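# Move the round filter cartridge from panel to tray

## Task

Remove the round filter cartridge from the service panel and set it down on the tray's floor, lying on its side or standing upright. At the moment of final release the cartridge has to be above the tray, and the tray must still lie flat on the table; missing any one of these fails the task. Anything held in place only by the robot at the end does not count. Finish by opening the gripper and moving the arms away.

## Robot and tools

Robot: two arms, left_arm and right_arm, each ending in a parallel two-finger gripper. The bases sit in the scene frame at left_arm (+0.025, +0.319, 0) m, quat_wxyz (+0.996, 0, 0, +0.089), and right_arm (-0.031, -0.311, 0) m, quat_wxyz (+0.997, 0, 0, +0.083). Joint ranges in rad, base to gripper: waist -2.880..2.880, shoulder 0.000..3.142, elbow 0.000..3.019, wrist pitch -1.693..1.571, wrist yaw -1.571..1.571, wrist roll -2.094..2.094.

Frame: one scene frame shared by both arms. The origin is on the table top midway between the arms, +x points out over the table, +z points up, and left_arm is on the +y side. The names left and right do not mean the left or right side of an image. Each gripper's fingers point along its own +z axis and close along its own y axis. end_effector_position is the point between the finger pads, roughly 1 cm behind the tips.

Row format (used by every tool that moves an arm): 16 numbers. The first 8 are left_arm: x, y, z in metres, then qw, qx, qy, qz (w first), then opening. The next 8 are the same for right_arm. Positions and quaternions are absolute poses in the scene frame, not offsets. Opening runs from -1 (closed) to +1 (fully open, 0.094 m). All 16 numbers must be sent even when only one arm moves. To keep an arm still, resend its last reported pose and its intended opening each time. To keep a gripper's orientation, keep sending the quaternion you chose, not the reported one, which may have drifted.

execute_actions(actions): a list of up to 15 actions, run in order. Each action is a table of up to 15 rows. Each row lasts one control step of 1/30 s, and a short table repeats its last row until all 15 steps are used (0.5 s per action). An empty list only returns the state and images. If any target lies more than 0.6 m from the gripper's current position along any of that gripper's axes, the action is refused for both arms. If the first action fails that check, or any action is malformed, nothing in the call runs. On every step the command is clipped to within 70 mm and 16 degrees of the measured pose. Far targets therefore need several actions, and an arm stops at its last clipped pose. When position and orientation cannot both be reached, position wins. Poses often finish a centimetre or more off, usually too low.

move(target, speed, blocking): one 16-number row of absolute poses. Each gripper follows a straight path from where it is now, and both paths end at the same time, turning the shorter way round. speed is in m/s, 0.002 to 0.5, default 0.25, and turning is limited to twice that number in rad/s. Paths last 0.5 to 10 s and are cut off at 10 s. The opening is applied when the move starts. Paths do not avoid obstacles or the other arm, and arms can lag, wander or overshoot the speed, especially near full reach. With blocking=false the call returns after 0.5 s. Until the move ends, use wait or stop, because other moves and actions are refused. The result includes a 'move:' line saying how the move ended (done, off_target, moving, held, fault), which limits applied, and each gripper's distance from its target. limits=paced: the command was clipped. limits=held: steps were blocked, and the arm can then speed up sharply.

wait(seconds): 0 to 10 s. Arms keep their last command, any running move continues, and the call returns early if that move finishes. stop(): brakes a running move; a fast arm needs room to stop, and the fingers keep moving. zoom_image(camera, region): a close-up of [x0,y0,x1,y1] pixels from the latest image of cam_high, cam_low, cam_left_wrist or cam_right_wrist (each 672x504), at most 504x504. show_instructions(): shows the reference images. read_manual(section): licence texts. finished_scene(scene): ends scene 1 or 2 and cannot be undone.

Results: a state line per arm with the gripper position and quaternion (printed positions may be off, more so at long reach), Hand target lines (the pose now being driven to), grip_measured (the measured finger opening on the command scale; the last joint value is the opening in metres), step readings with HELD marking steps that were held back, 'pose unreachable' when the clearance check altered a command, FAULT lines, and MOTOR HOT warnings from 85 °C. At 100 °C that arm goes limp.

Gripping: to hold firmly, command about 0.03 below grip_measured, and less than that for a lighter hold. Per-pad force is about 50-62 N. Readings can be off by about 1 mm.

Avoid: dropping or knocking anything off the table, tilting the tray, hitting or pressing the arms into each other, hard or fast contacts (a target placed far past a contact point presses harder), and holding loads longer than needed. Loose objects may sometimes get a brief push. Typical sequence: approach the cartridge open, close on it, lift it clear of the panel, carry it above the tray, lower it onto the tray floor, open, retreat, then finish the scene.

Each tool is called after "Emit:" as name([rows], argument=value, ...), one row to a line, values as JSON.

## Session

Emit:
execute_actions(actions=[])

Emit:
show_instructions()

Scene clock: 0.00 s.
left_arm: end_effector_position=(+0.5347, +0.4119, +0.4829) grip_measured=+1.000 end_effector_quat_wxyz=(+0.699, -0.061, +0.709, +0.068) | right_arm: end_effector_position=(+0.0235, -0.5541, +0.2481) grip_measured=+1.000 end_effector_quat_wxyz=(+0.539, +0.570, +0.615, -0.080)
Joint positions: left_arm=[ 0.003  1.043  1.028  0.002 -0.002  0.011  0.094] | right_arm=[-2.079  0.36   0.461 -0.805 -0.891  0.016  0.094]
Joint velocities: left_arm=[-0.015 -0.005 -0.007 -0.007 -0.037  0.007  0.   ] | right_arm=[-0.015 -0.015  0.007 -0.007  0.081 -0.007  0.   ]
Hand target (left_arm): +0.536, +0.412, +0.497; +0.707, -0.060, +0.701, +0.069
Hand target (right_arm): +0.023, -0.557, +0.265; +0.544, +0.561, +0.617, -0.094

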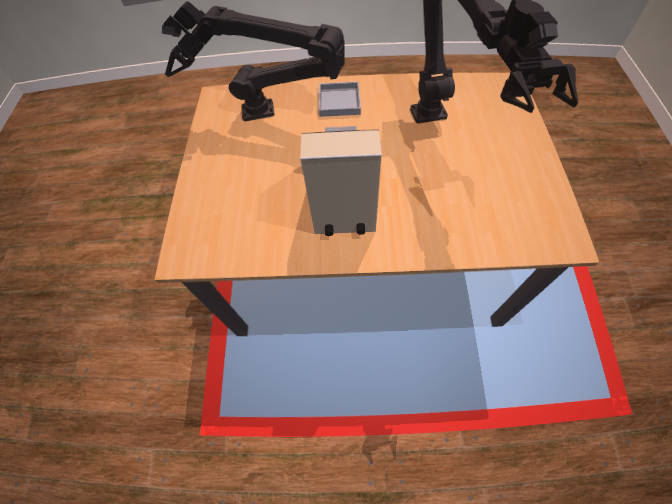

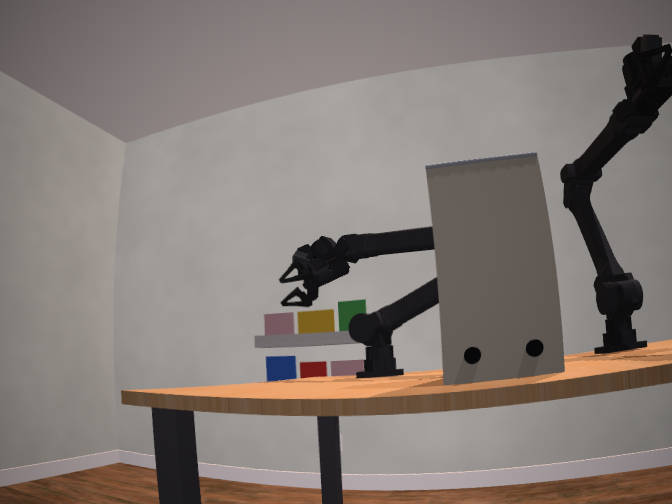

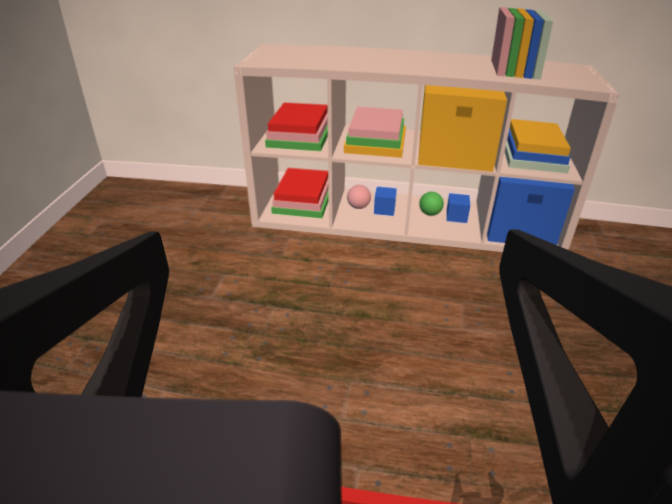

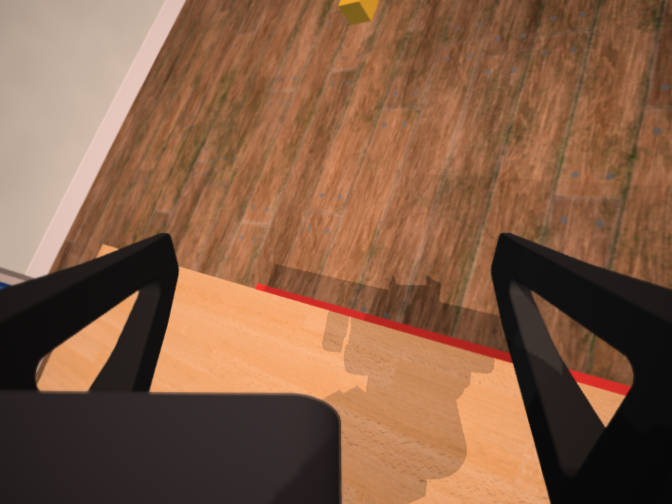

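Reference images for this scene: manual page 1, manual page 2, manual page 3, manual page 4, manual page 5, manual page 6, manual page 7.

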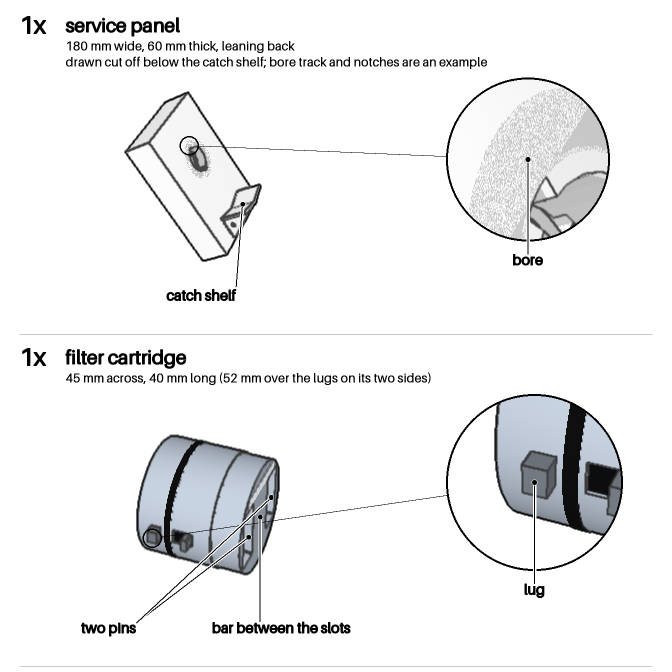

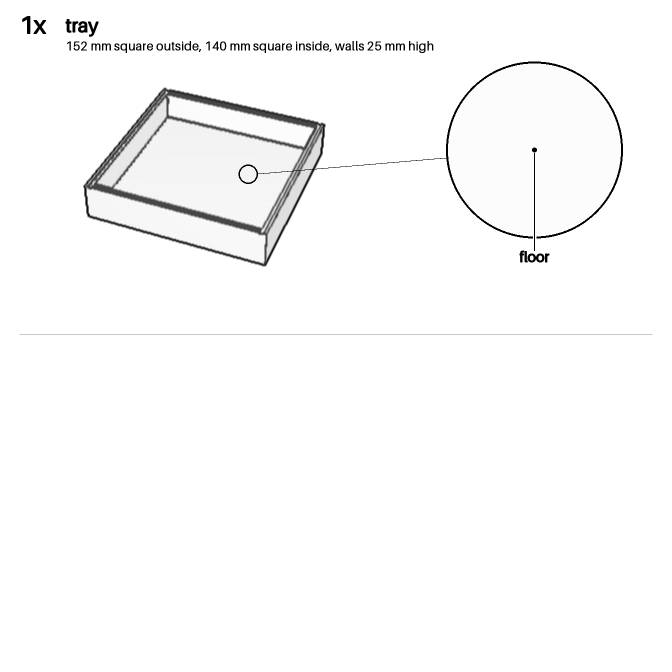

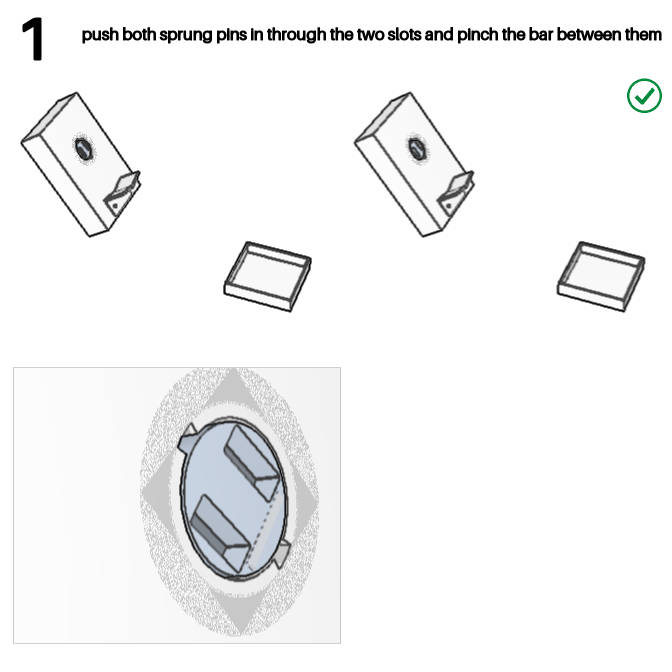

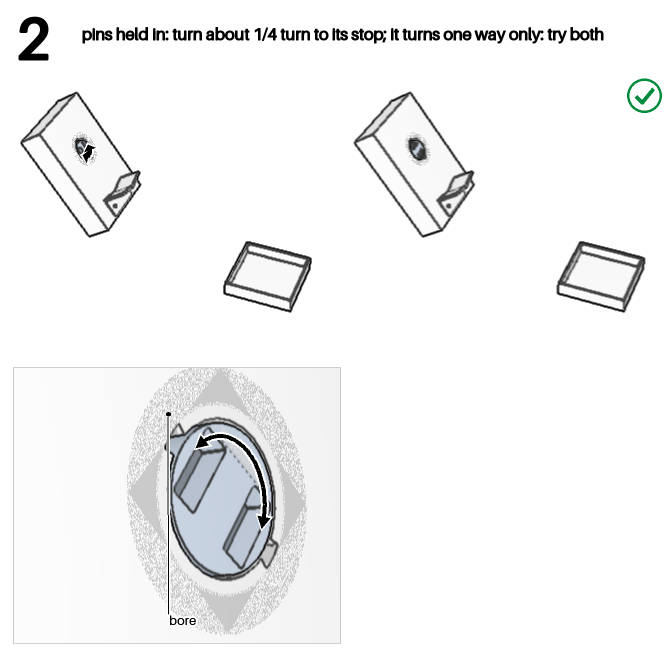

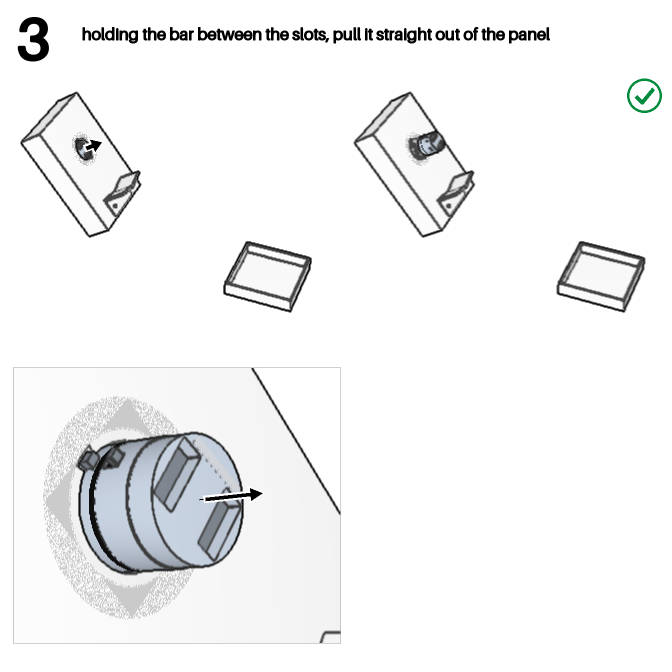

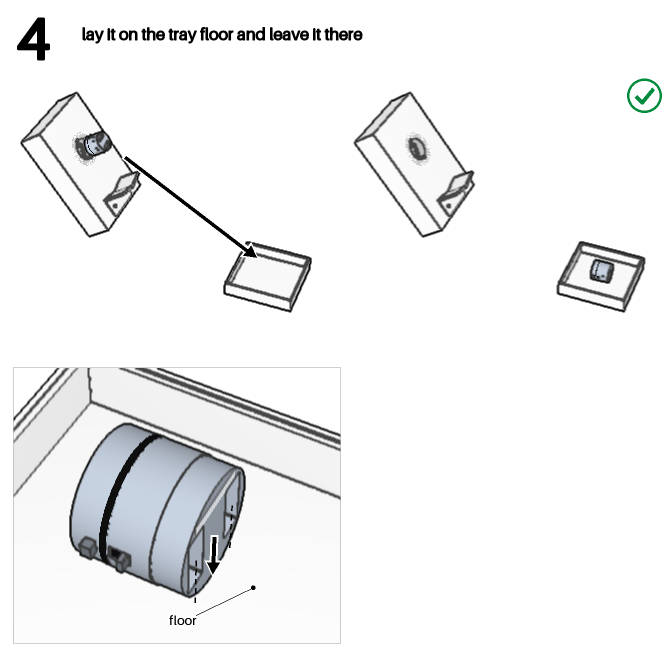

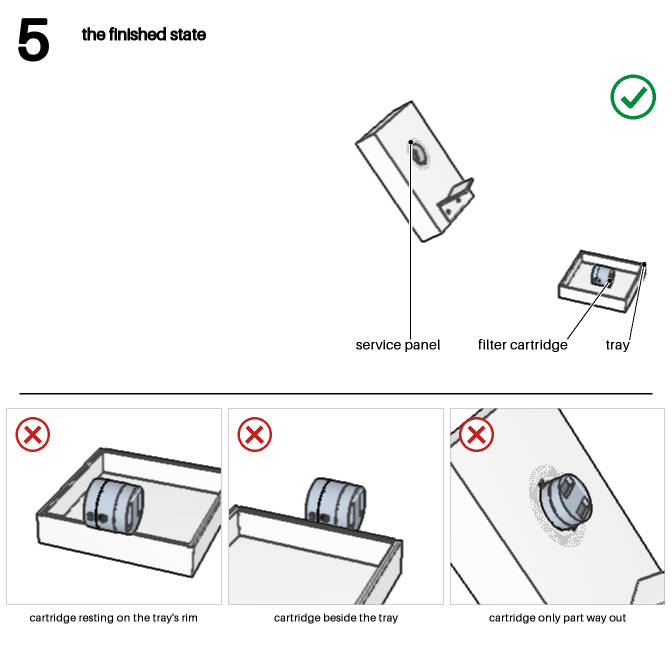

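Emit:
move(target=[0.31,0.0,0.33,0.4617,0,0.887,0,-0.58,0.30,-0.33,0.30,0.4617,0,0.887,0,-0.58], speed=0.3)

Scene clock: 3.13 s.
left_arm: end_effector_position=(+0.3063, +0.0127, +0.3032) grip_measured=-0.578 end_effector_quat_wxyz=(+0.454, +0.020, +0.891, +0.018) | right_arm: end_effector_position=(+0.2886, -0.3299, +0.2602) grip_measured=-0.577 end_effector_quat_wxyz=(+0.429, +0.010, +0.903, +0.007)
Joint positions: left_arm=[-1.316  1.135  1.047 -0.978 -0.834 -0.867  0.02 ] | right_arm=[-0.266  0.604  0.641 -0.723 -0.082 -0.039  0.02 ]
Joint velocities: left_arm=[ 0.015 -0.005 -0.007 -0.002 -0.022 -0.037 -0.   ] | right_arm=[-0.005 -0.005  0.007  0.002 -0.037  0.007  0.   ]
Hand target (left_arm): +0.312, +0.004, +0.331; +0.464, +0.003, +0.886, -0.002
Hand target (right_arm): +0.299, -0.330, +0.299; +0.463, +0.001, +0.886, +0.001
Off the commanded pose (left_arm): 0.030 m, 3 deg.
Off the commanded pose (right_arm): 0.041 m, 4 deg.
move: off_target (left_arm, right_arm)

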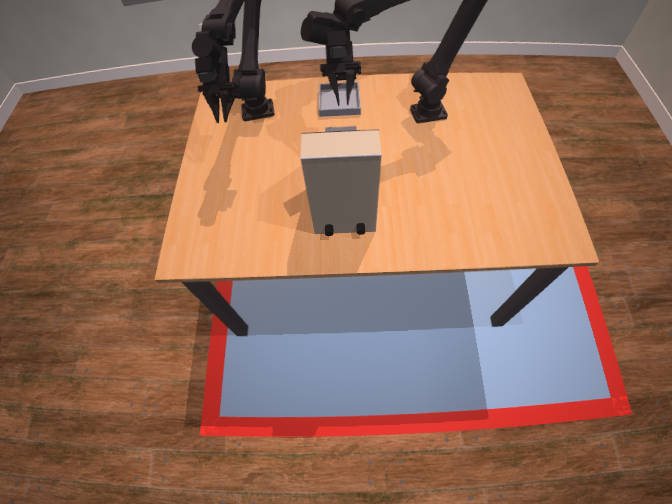

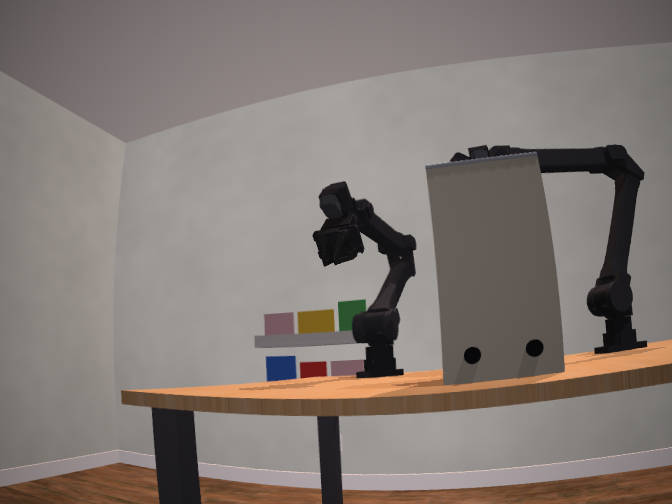

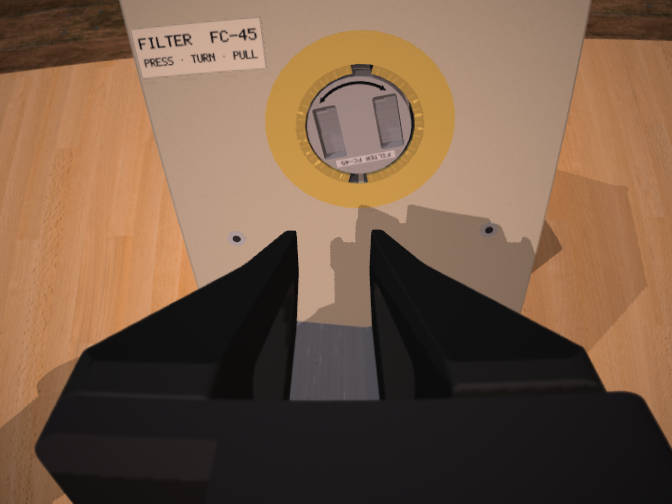

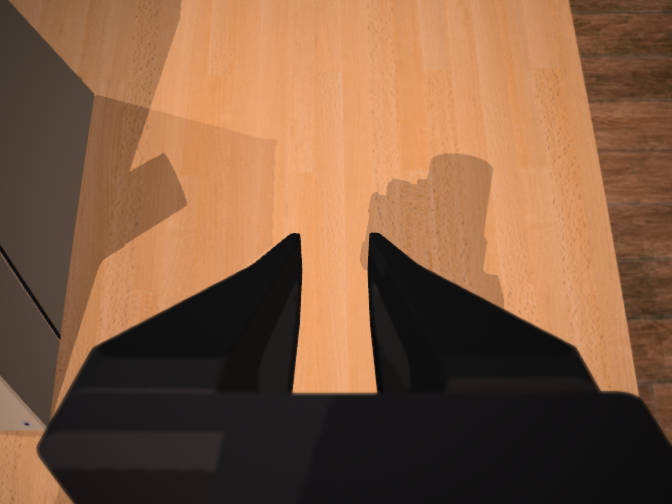

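Emit:
move(target=[0.3635,0.005,0.255,0.456,-0.062,0.8873,-0.032,-0.58,0.2886,-0.3299,0.2602,0.429,0.010,0.903,0.007,-0.58], speed=0.08)

Emit:
zoom_image(camera="cam_left_wrist", region=[220,100,450,330])

Scene clock: 5.27 s.
left_arm: end_effector_position=(+0.3613, +0.0038, +0.2674) grip_measured=-0.578 end_effector_quat_wxyz=(+0.460, -0.059, +0.885, -0.035) | right_arm: end_effector_position=(+0.2886, -0.3299, +0.2602) grip_measured=-0.577 end_effector_quat_wxyz=(+0.429, +0.010, +0.903, +0.007)
Joint positions: left_arm=[-1.191  1.21   0.988 -0.694 -0.762 -0.876  0.02 ] | right_arm=[-0.266  0.604  0.641 -0.723 -0.082 -0.04   0.02 ]
Joint velocities: left_arm=[-0.015 -0.005  0.017 -0.012  0.081  0.007  0.001] | right_arm=[-0.005 -0.005  0.002 -0.012  0.007 -0.037 -0.   ]
Hand target (left_arm): +0.363, +0.005, +0.255; +0.456, -0.062, +0.887, -0.032
Hand target (right_arm): +0.289, -0.330, +0.260; +0.429, +0.010, +0.903, +0.007
Off the commanded pose (left_arm): 0.013 m, 1 deg.
Off the commanded pose (right_arm): 0.000 m, 0 deg.
move: off_target (left_arm)

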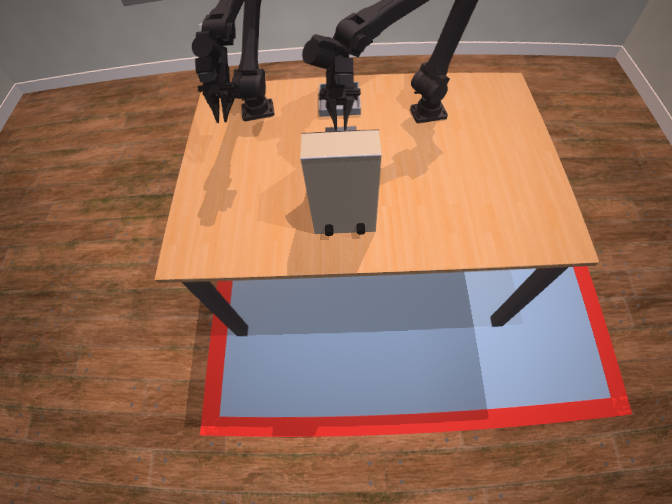

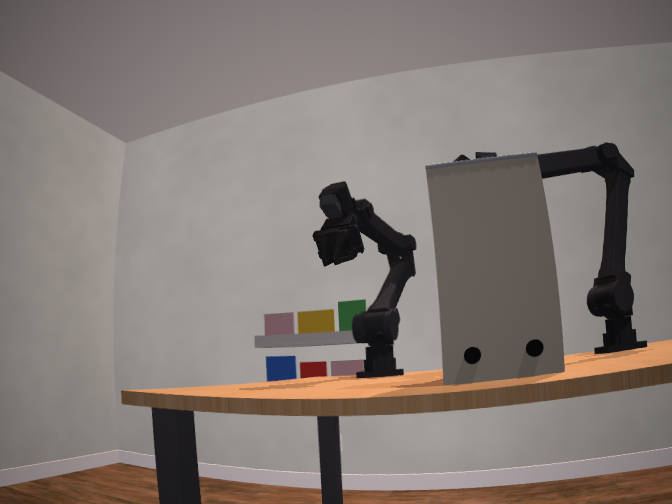

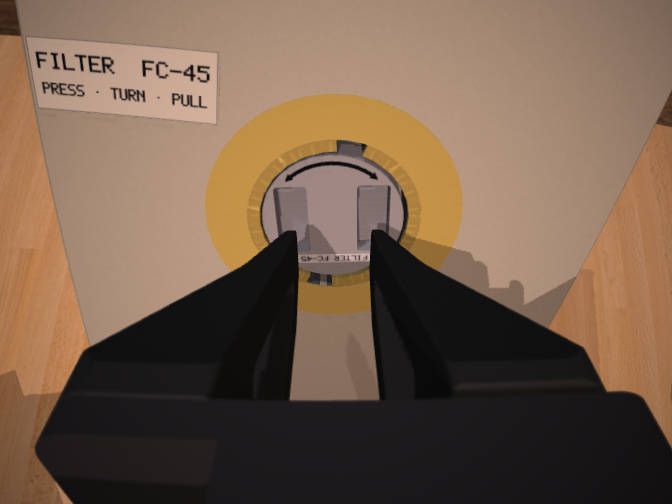

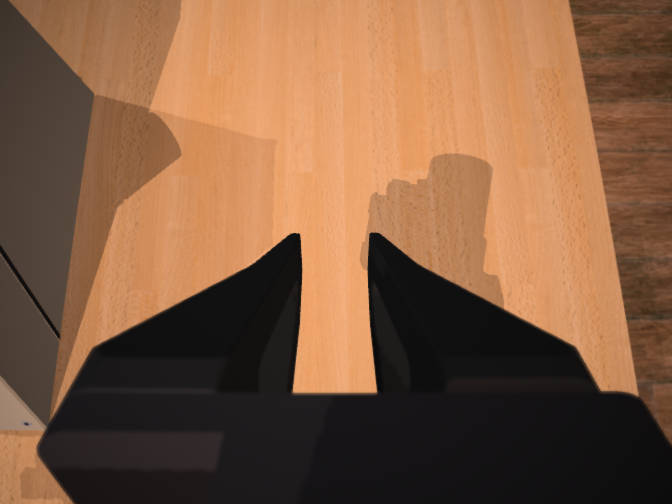

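Region (220, 100, 450, 330) of cam_left_wrist's 672x504 image, scaled by 2.191, with more detail than that image has.

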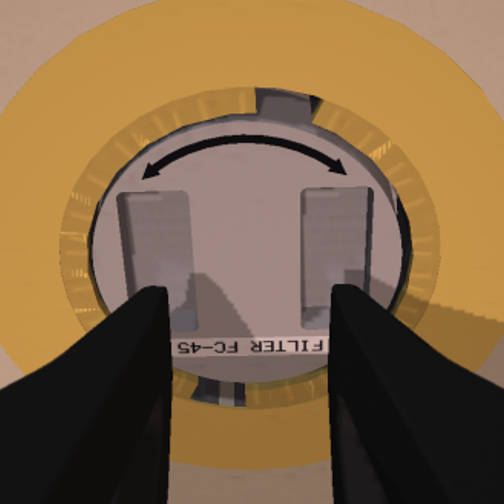

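Emit:
move(target=[0.375,0.0055,0.242,0.4557,-0.0775,0.886,-0.0399,-0.58,0.2886,-0.3299,0.2602,0.429,0.010,0.903,0.007,-0.58], speed=0.04)

Scene clock: 6.63 s.
left_arm: end_effector_position=(+0.3729, +0.0034, +0.2549) grip_measured=-0.578 end_effector_quat_wxyz=(+0.460, -0.074, +0.883, -0.044) | right_arm: end_effector_position=(+0.2886, -0.3299, +0.2602) grip_measured=-0.577 end_effector_quat_wxyz=(+0.429, +0.010, +0.903, +0.007)
Joint positions: left_arm=[-1.165  1.233  0.97  -0.631 -0.747 -0.881  0.02 ] | right_arm=[-0.266  0.604  0.641 -0.723 -0.082 -0.04   0.02 ]
Joint velocities: left_arm=[-0.005  0.005  0.002  0.017 -0.007 -0.066  0.   ] | right_arm=[-0.005 -0.005 -0.002  0.007 -0.022 -0.007  0.001]
Hand target (left_arm): +0.375, +0.006, +0.243; +0.456, -0.078, +0.886, -0.040
Hand target (right_arm): +0.289, -0.330, +0.260; +0.429, +0.010, +0.903, +0.007
Off the commanded pose (left_arm): 0.013 m, 1 deg.
Off the commanded pose (right_arm): 0.000 m, 0 deg.
move: off_target (left_arm)

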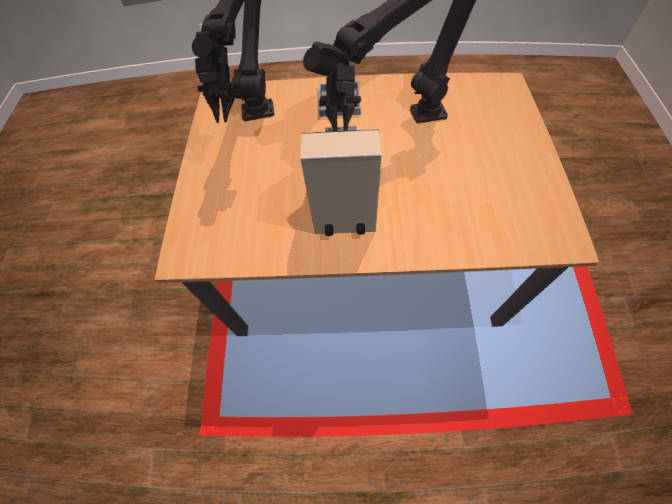

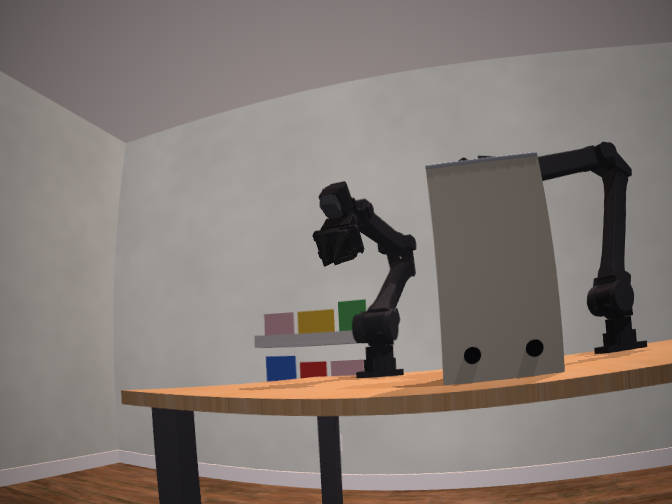

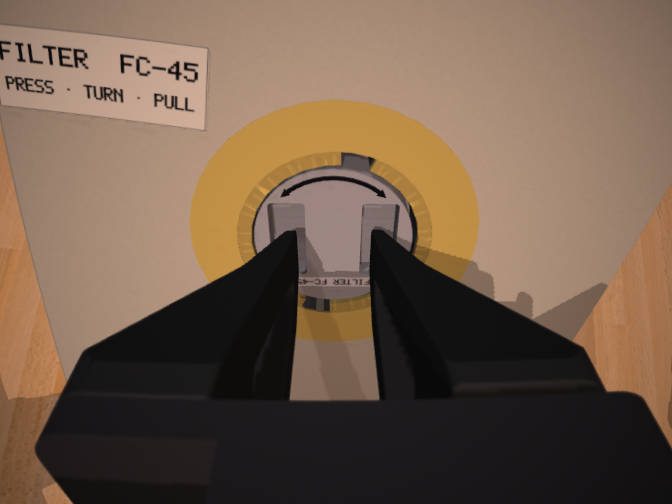

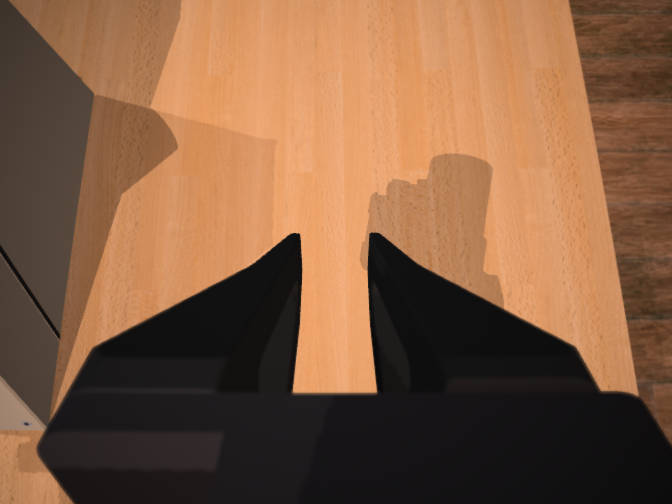

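Aligned, slightly low (drift will fix it). Push in.

Emit:
execute_actions([
  [[0.377,0.0058,0.2408,0.4557,-0.074,0.886,-0.038,-0.58,0.2886,-0.3299,0.2602,0.429,0.010,0.903,0.007,-0.58],[0.379,0.006,0.2395,0.4557,-0.074,0.886,-0.038,-0.58,0.2886,-0.3299,0.2602,0.429,0.010,0.903,0.007,-0.58]],
  [[0.382,0.0065,0.2375,0.4557,-0.074,0.886,-0.038,-0.58,0.2886,-0.3299,0.2602,0.429,0.010,0.903,0.007,-0.58],[0.384,0.007,0.236,0.4557,-0.074,0.886,-0.038,-0.58,0.2886,-0.3299,0.2602,0.429,0.010,0.903,0.007,-0.58]],
  [[0.387,0.008,0.234,0.4557,-0.074,0.886,-0.038,-0.6,0.2886,-0.3299,0.2602,0.429,0.010,0.903,0.007,-0.58],[0.390,0.009,0.232,0.4557,-0.074,0.886,-0.038,-0.6,0.2886,-0.3299,0.2602,0.429,0.010,0.903,0.007,-0.58]],
  [[0.393,0.010,0.230,0.4557,-0.074,0.886,-0.038,-0.6,0.2886,-0.3299,0.2602,0.429,0.010,0.903,0.007,-0.58],[0.396,0.011,0.228,0.4557,-0.074,0.886,-0.038,-0.6,0.2886,-0.3299,0.2602,0.429,0.010,0.903,0.007,-0.58]],
])

Scene clock: 9.33 s.
left_arm: end_effector_position=(+0.3845, +0.0022, +0.2497) grip_measured=-0.598 end_effector_quat_wxyz=(+0.462, -0.070, +0.882, -0.055) | right_arm: end_effector_position=(+0.2886, -0.3299, +0.2602) grip_measured=-0.577 end_effector_quat_wxyz=(+0.429, +0.010, +0.903, +0.007)
Joint positions: left_arm=[-1.137  1.243  0.956 -0.56  -0.715 -0.836  0.019] | right_arm=[-0.266  0.604  0.641 -0.723 -0.082 -0.04   0.02 ]
Joint velocities: left_arm=[-0.015 -0.015 -0.002  0.007 -0.037  0.007  0.001] | right_arm=[ 0.005  0.005  0.012 -0.007  0.022  0.051 -0.001]
Hand target (left_arm): +0.395, +0.012, +0.229; +0.455, -0.074, +0.886, -0.038
Hand target (right_arm): +0.289, -0.330, +0.260; +0.429, +0.010, +0.903, +0.007
Off the commanded pose (left_arm): 0.026 m, 2 deg.
Off the commanded pose (right_arm): 0.000 m, 0 deg.
Step readings (end_effector_position; steps 1 to 15: 1st action; 16 to 30: 2nd action; 31 to 45: 3rd action; 46 to 60: 4th action):
0: left_arm (+0.3729, +0.0034, +0.2549) | right_arm (+0.2886, -0.3299, +0.2602)
1: left_arm (+0.3729, +0.0030, +0.2549) | right_arm (+0.2886, -0.3299, +0.2602)
2: left_arm (+0.3733, +0.0026, +0.2549) | right_arm (+0.2886, -0.3299, +0.2602)
4: left_arm (+0.3749, +0.0025, +0.2553) | right_arm (+0.2886, -0.3299, +0.2602)
8: left_arm (+0.3770, +0.0038, +0.2550) | right_arm (+0.2886, -0.3299, +0.2602)
15: left_arm (+0.3770, +0.0037, +0.2549) | right_arm (+0.2886, -0.3299, +0.2602)
16: left_arm (+0.3773, +0.0035, +0.2546) | right_arm (+0.2886, -0.3299, +0.2602)
17: left_arm (+0.3778, +0.0030, +0.2544) | right_arm (+0.2886, -0.3299, +0.2602)
19: left_arm (+0.3796, +0.0032, +0.2538) | right_arm (+0.2886, -0.3299, +0.2602)
23: left_arm (+0.3818, +0.0049, +0.2513) | right_arm (+0.2886, -0.3299, +0.2602)
30: left_arm (+0.3819, +0.0048, +0.2513) | right_arm (+0.2886, -0.3299, +0.2602)
31: left_arm (+0.3819, +0.0044, +0.2514) | right_arm (+0.2886, -0.3299, +0.2602)
32: left_arm (+0.3822, +0.0037, +0.2515) | right_arm (+0.2886, -0.3299, +0.2602)
34: left_arm (+0.3828, +0.0031, +0.2516) | right_arm (+0.2886, -0.3299, +0.2602)
38: left_arm (+0.3828, +0.0030, +0.2511) | right_arm (+0.2886, -0.3299, +0.2602)
45: left_arm (+0.3829, +0.0029, +0.2512) | right_arm (+0.2886, -0.3299, +0.2602)
46: left_arm (+0.3831, +0.0029, +0.2510) | right_arm (+0.2886, -0.3299, +0.2602)
47: left_arm (+0.3836, +0.0026, +0.2507) | right_arm (+0.2886, -0.3299, +0.2602)
49: left_arm (+0.3844, +0.0024, +0.2499) | right_arm (+0.2886, -0.3299, +0.2602)
53: left_arm (+0.3845, +0.0022, +0.2498) | right_arm (+0.2886, -0.3299, +0.2602)
60: end_effector_position above

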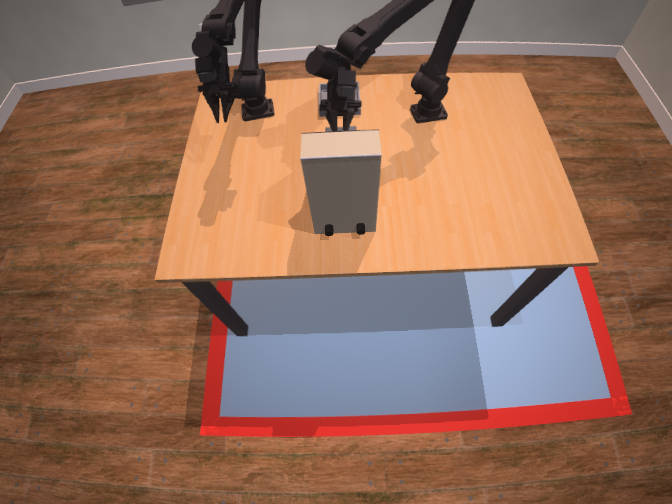

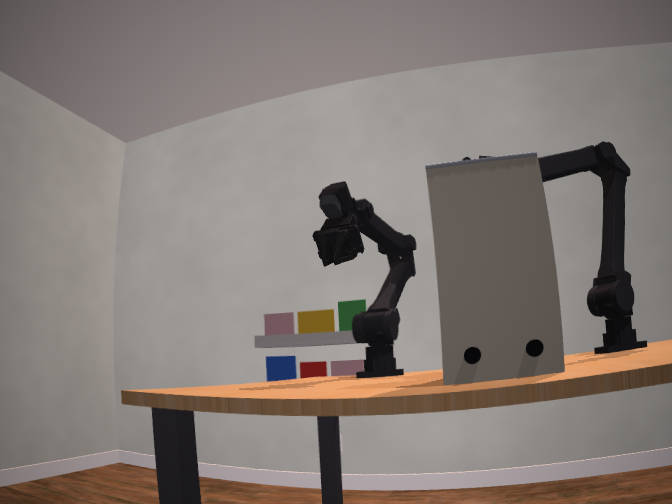

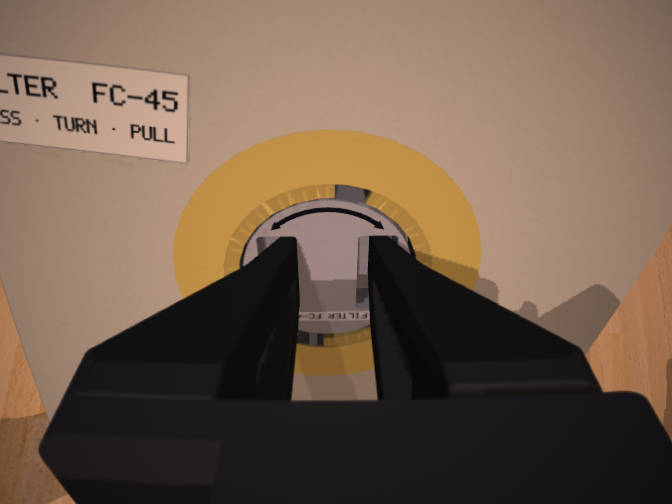

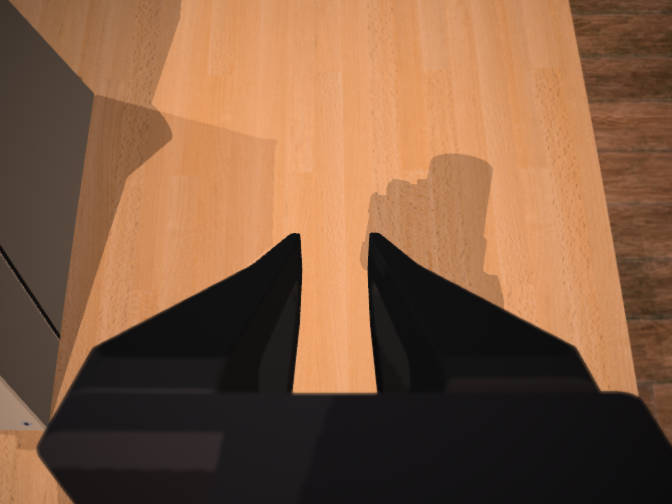

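Emit:
execute_actions([
  [[0.402,0.015,0.223,0.4557,-0.080,0.886,-0.030,-0.63,0.2886,-0.3299,0.2602,0.429,0.010,0.903,0.007,-0.58]],
  [[0.402,0.015,0.223,0.4557,-0.080,0.886,-0.030,-0.73,0.2886,-0.3299,0.2602,0.429,0.010,0.903,0.007,-0.58]],
  [[0.395,0.008,0.237,0.4617,0.015,0.887,0.008,-0.73,0.2886,-0.3299,0.2602,0.429,0.010,0.903,0.007,-0.58]],
])

Scene clock: 11.07 s.
left_arm: end_effector_position=(+0.3850, +0.0042, +0.2488) grip_measured=-0.705 end_effector_quat_wxyz=(+0.465, -0.031, +0.884, -0.031) | right_arm: end_effector_position=(+0.2886, -0.3299, +0.2602) grip_measured=-0.577 end_effector_quat_wxyz=(+0.429, +0.010, +0.903, +0.007)
Joint positions: left_arm=[-1.135  1.243  0.953 -0.561 -0.719 -0.746  0.014] | right_arm=[-0.266  0.604  0.641 -0.723 -0.082 -0.04   0.02 ]
Joint velocities: left_arm=[-0.005 -0.005 -0.002  0.017 -0.022  0.007 -0.001] | right_arm=[ 0.005  0.005  0.007 -0.017 -0.007  0.051 -0.001]
Hand target (left_arm): +0.394, +0.008, +0.237; +0.460, +0.012, +0.888, +0.008
Hand target (right_arm): +0.289, -0.330, +0.260; +0.429, +0.010, +0.903, +0.007
Off the commanded pose (left_arm): 0.016 m, 7 deg.
Off the commanded pose (right_arm): 0.000 m, 0 deg.
Step readings (end_effector_position; steps 1 to 15: 1st action; 16 to 30: 2nd action; 31 to 45: 3rd action):
0: left_arm (+0.3845, +0.0022, +0.2497) | right_arm (+0.2886, -0.3299, +0.2602)
1: left_arm (+0.3849, +0.0026, +0.2497) | right_arm (+0.2886, -0.3299, +0.2602)
2: left_arm (+0.3851, +0.0029, +0.2496) | right_arm (+0.2886, -0.3299, +0.2602)
4: left_arm (+0.3851, +0.0028, +0.2496) | right_arm (+0.2886, -0.3299, +0.2602)
8: left_arm (+0.3851, +0.0028, +0.2496) | right_arm (+0.2886, -0.3299, +0.2602)
15: left_arm (+0.3851, +0.0028, +0.2496) | right_arm (+0.2886, -0.3299, +0.2602)
16: left_arm (+0.3852, +0.0036, +0.2493) | right_arm (+0.2886, -0.3299, +0.2602)
17: left_arm (+0.3853, +0.0041, +0.2487) | right_arm (+0.2886, -0.3299, +0.2602)
19: left_arm (+0.3853, +0.0041, +0.2487) | right_arm (+0.2886, -0.3299, +0.2602)
23: left_arm (+0.3853, +0.0041, +0.2487) | right_arm (+0.2886, -0.3299, +0.2602)
30: left_arm (+0.3853, +0.0041, +0.2487) | right_arm (+0.2886, -0.3299, +0.2602)
31: left_arm (+0.3851, +0.0042, +0.2488) | right_arm (+0.2886, -0.3299, +0.2602)
32: left_arm (+0.3850, +0.0042, +0.2488) | right_arm (+0.2886, -0.3299, +0.2602)
34: left_arm (+0.3850, +0.0042, +0.2488) | right_arm (+0.2886, -0.3299, +0.2602)
38: left_arm (+0.3850, +0.0042, +0.2488) | right_arm (+0.2886, -0.3299, +0.2602)
45: end_effector_position above

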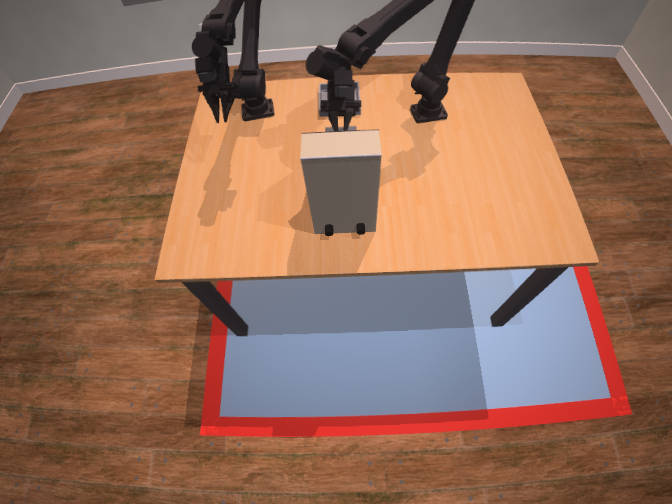

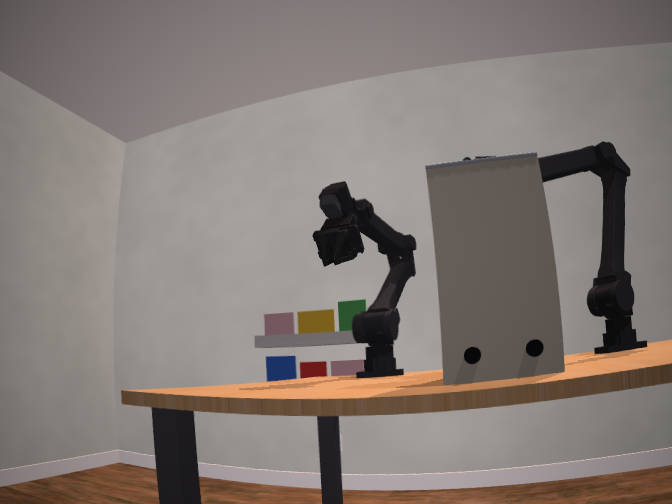

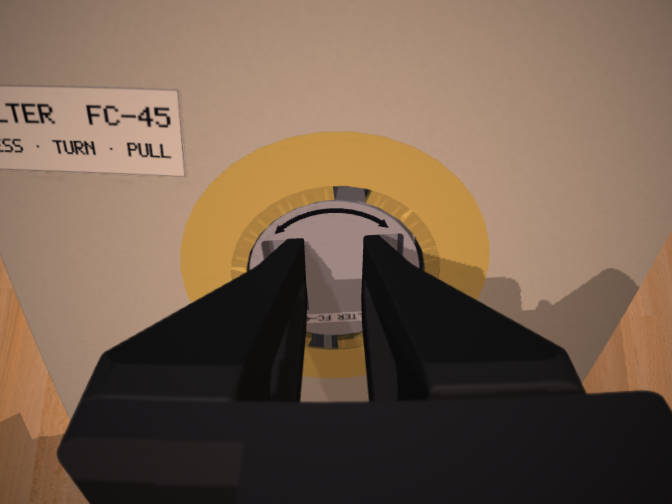

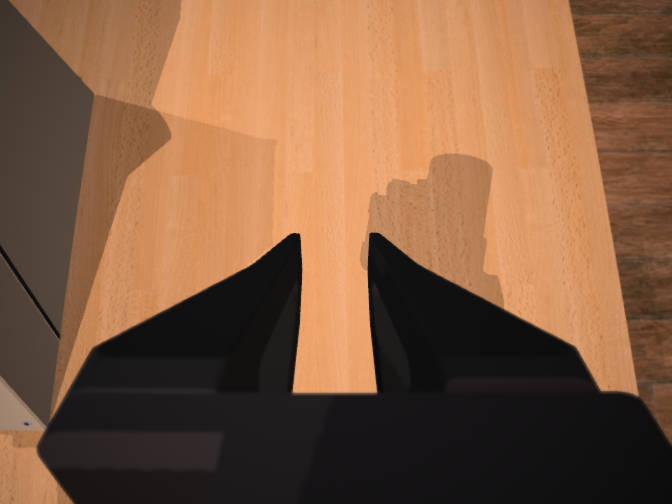

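Emit:
move(target=[0.388,0.005,0.246,0.3735,-0.5214,0.7176,-0.2714,-0.74,0.2886,-0.3299,0.2602,0.429,0.010,0.903,0.007,-0.58], speed=0.35)

Scene clock: 13.80 s.
left_arm: end_effector_position=(+0.3837, +0.0056, +0.2485) grip_measured=-0.705 end_effector_quat_wxyz=(+0.371, -0.516, +0.720, -0.280) | right_arm: end_effector_position=(+0.2886, -0.3299, +0.2602) grip_measured=-0.577 end_effector_quat_wxyz=(+0.429, +0.010, +0.903, +0.007)
Joint positions: left_arm=[-1.137  1.241  0.953 -0.571 -0.724 -1.924  0.014] | right_arm=[-0.266  0.604  0.641 -0.723 -0.082 -0.04   0.02 ]
Joint velocities: left_arm=[-0.015 -0.005  0.017 -0.007  0.022 -0.081  0.   ] | right_arm=[-0.005 -0.024  0.002 -0.012 -0.007 -0.007 -0.   ]
Hand target (left_arm): +0.388, +0.005, +0.246; +0.374, -0.521, +0.718, -0.272
Hand target (right_arm): +0.289, -0.330, +0.260; +0.429, +0.010, +0.903, +0.007
Off the commanded pose (left_arm): 0.005 m, 1 deg.
Off the commanded pose (right_arm): 0.000 m, 0 deg.
move: done

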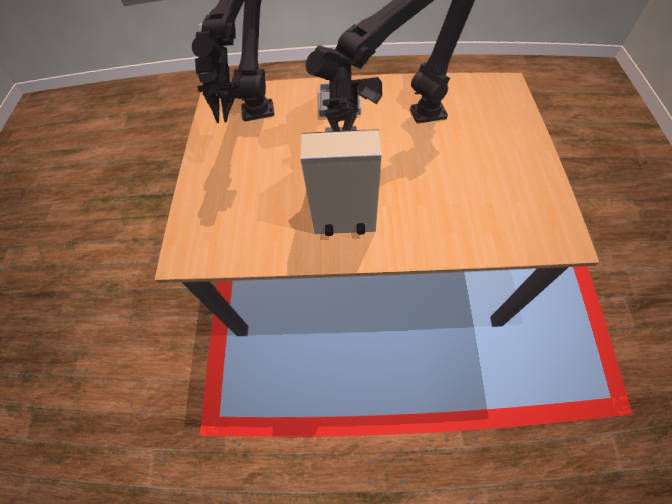

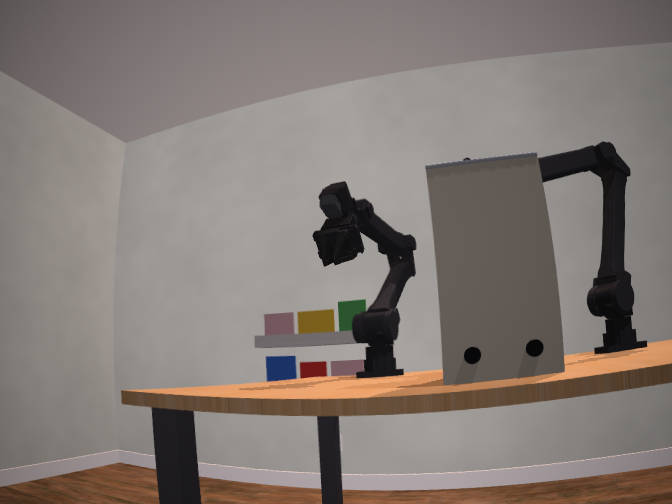

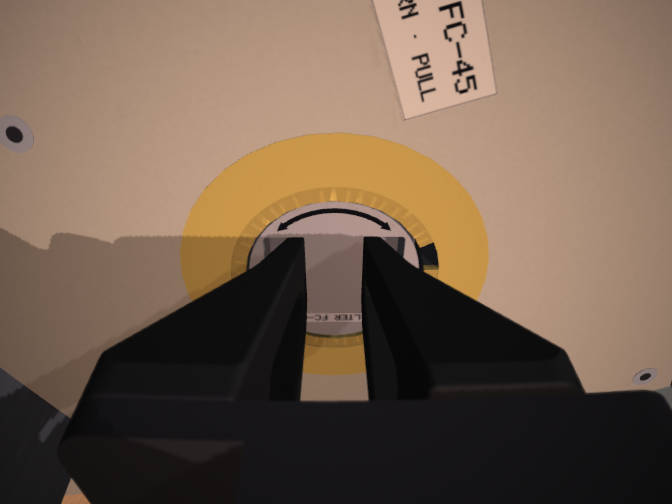

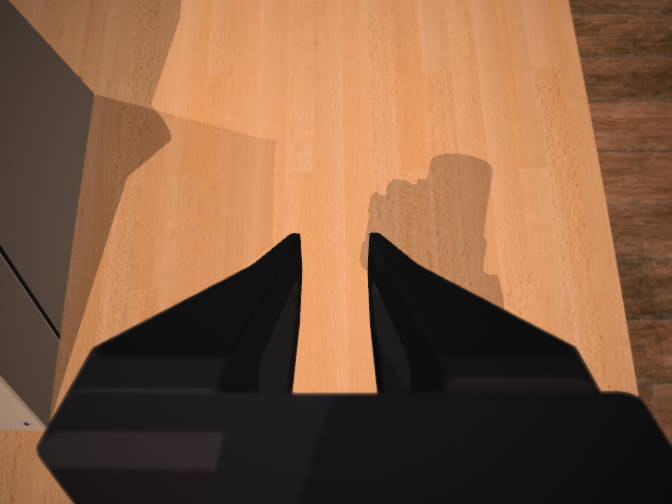

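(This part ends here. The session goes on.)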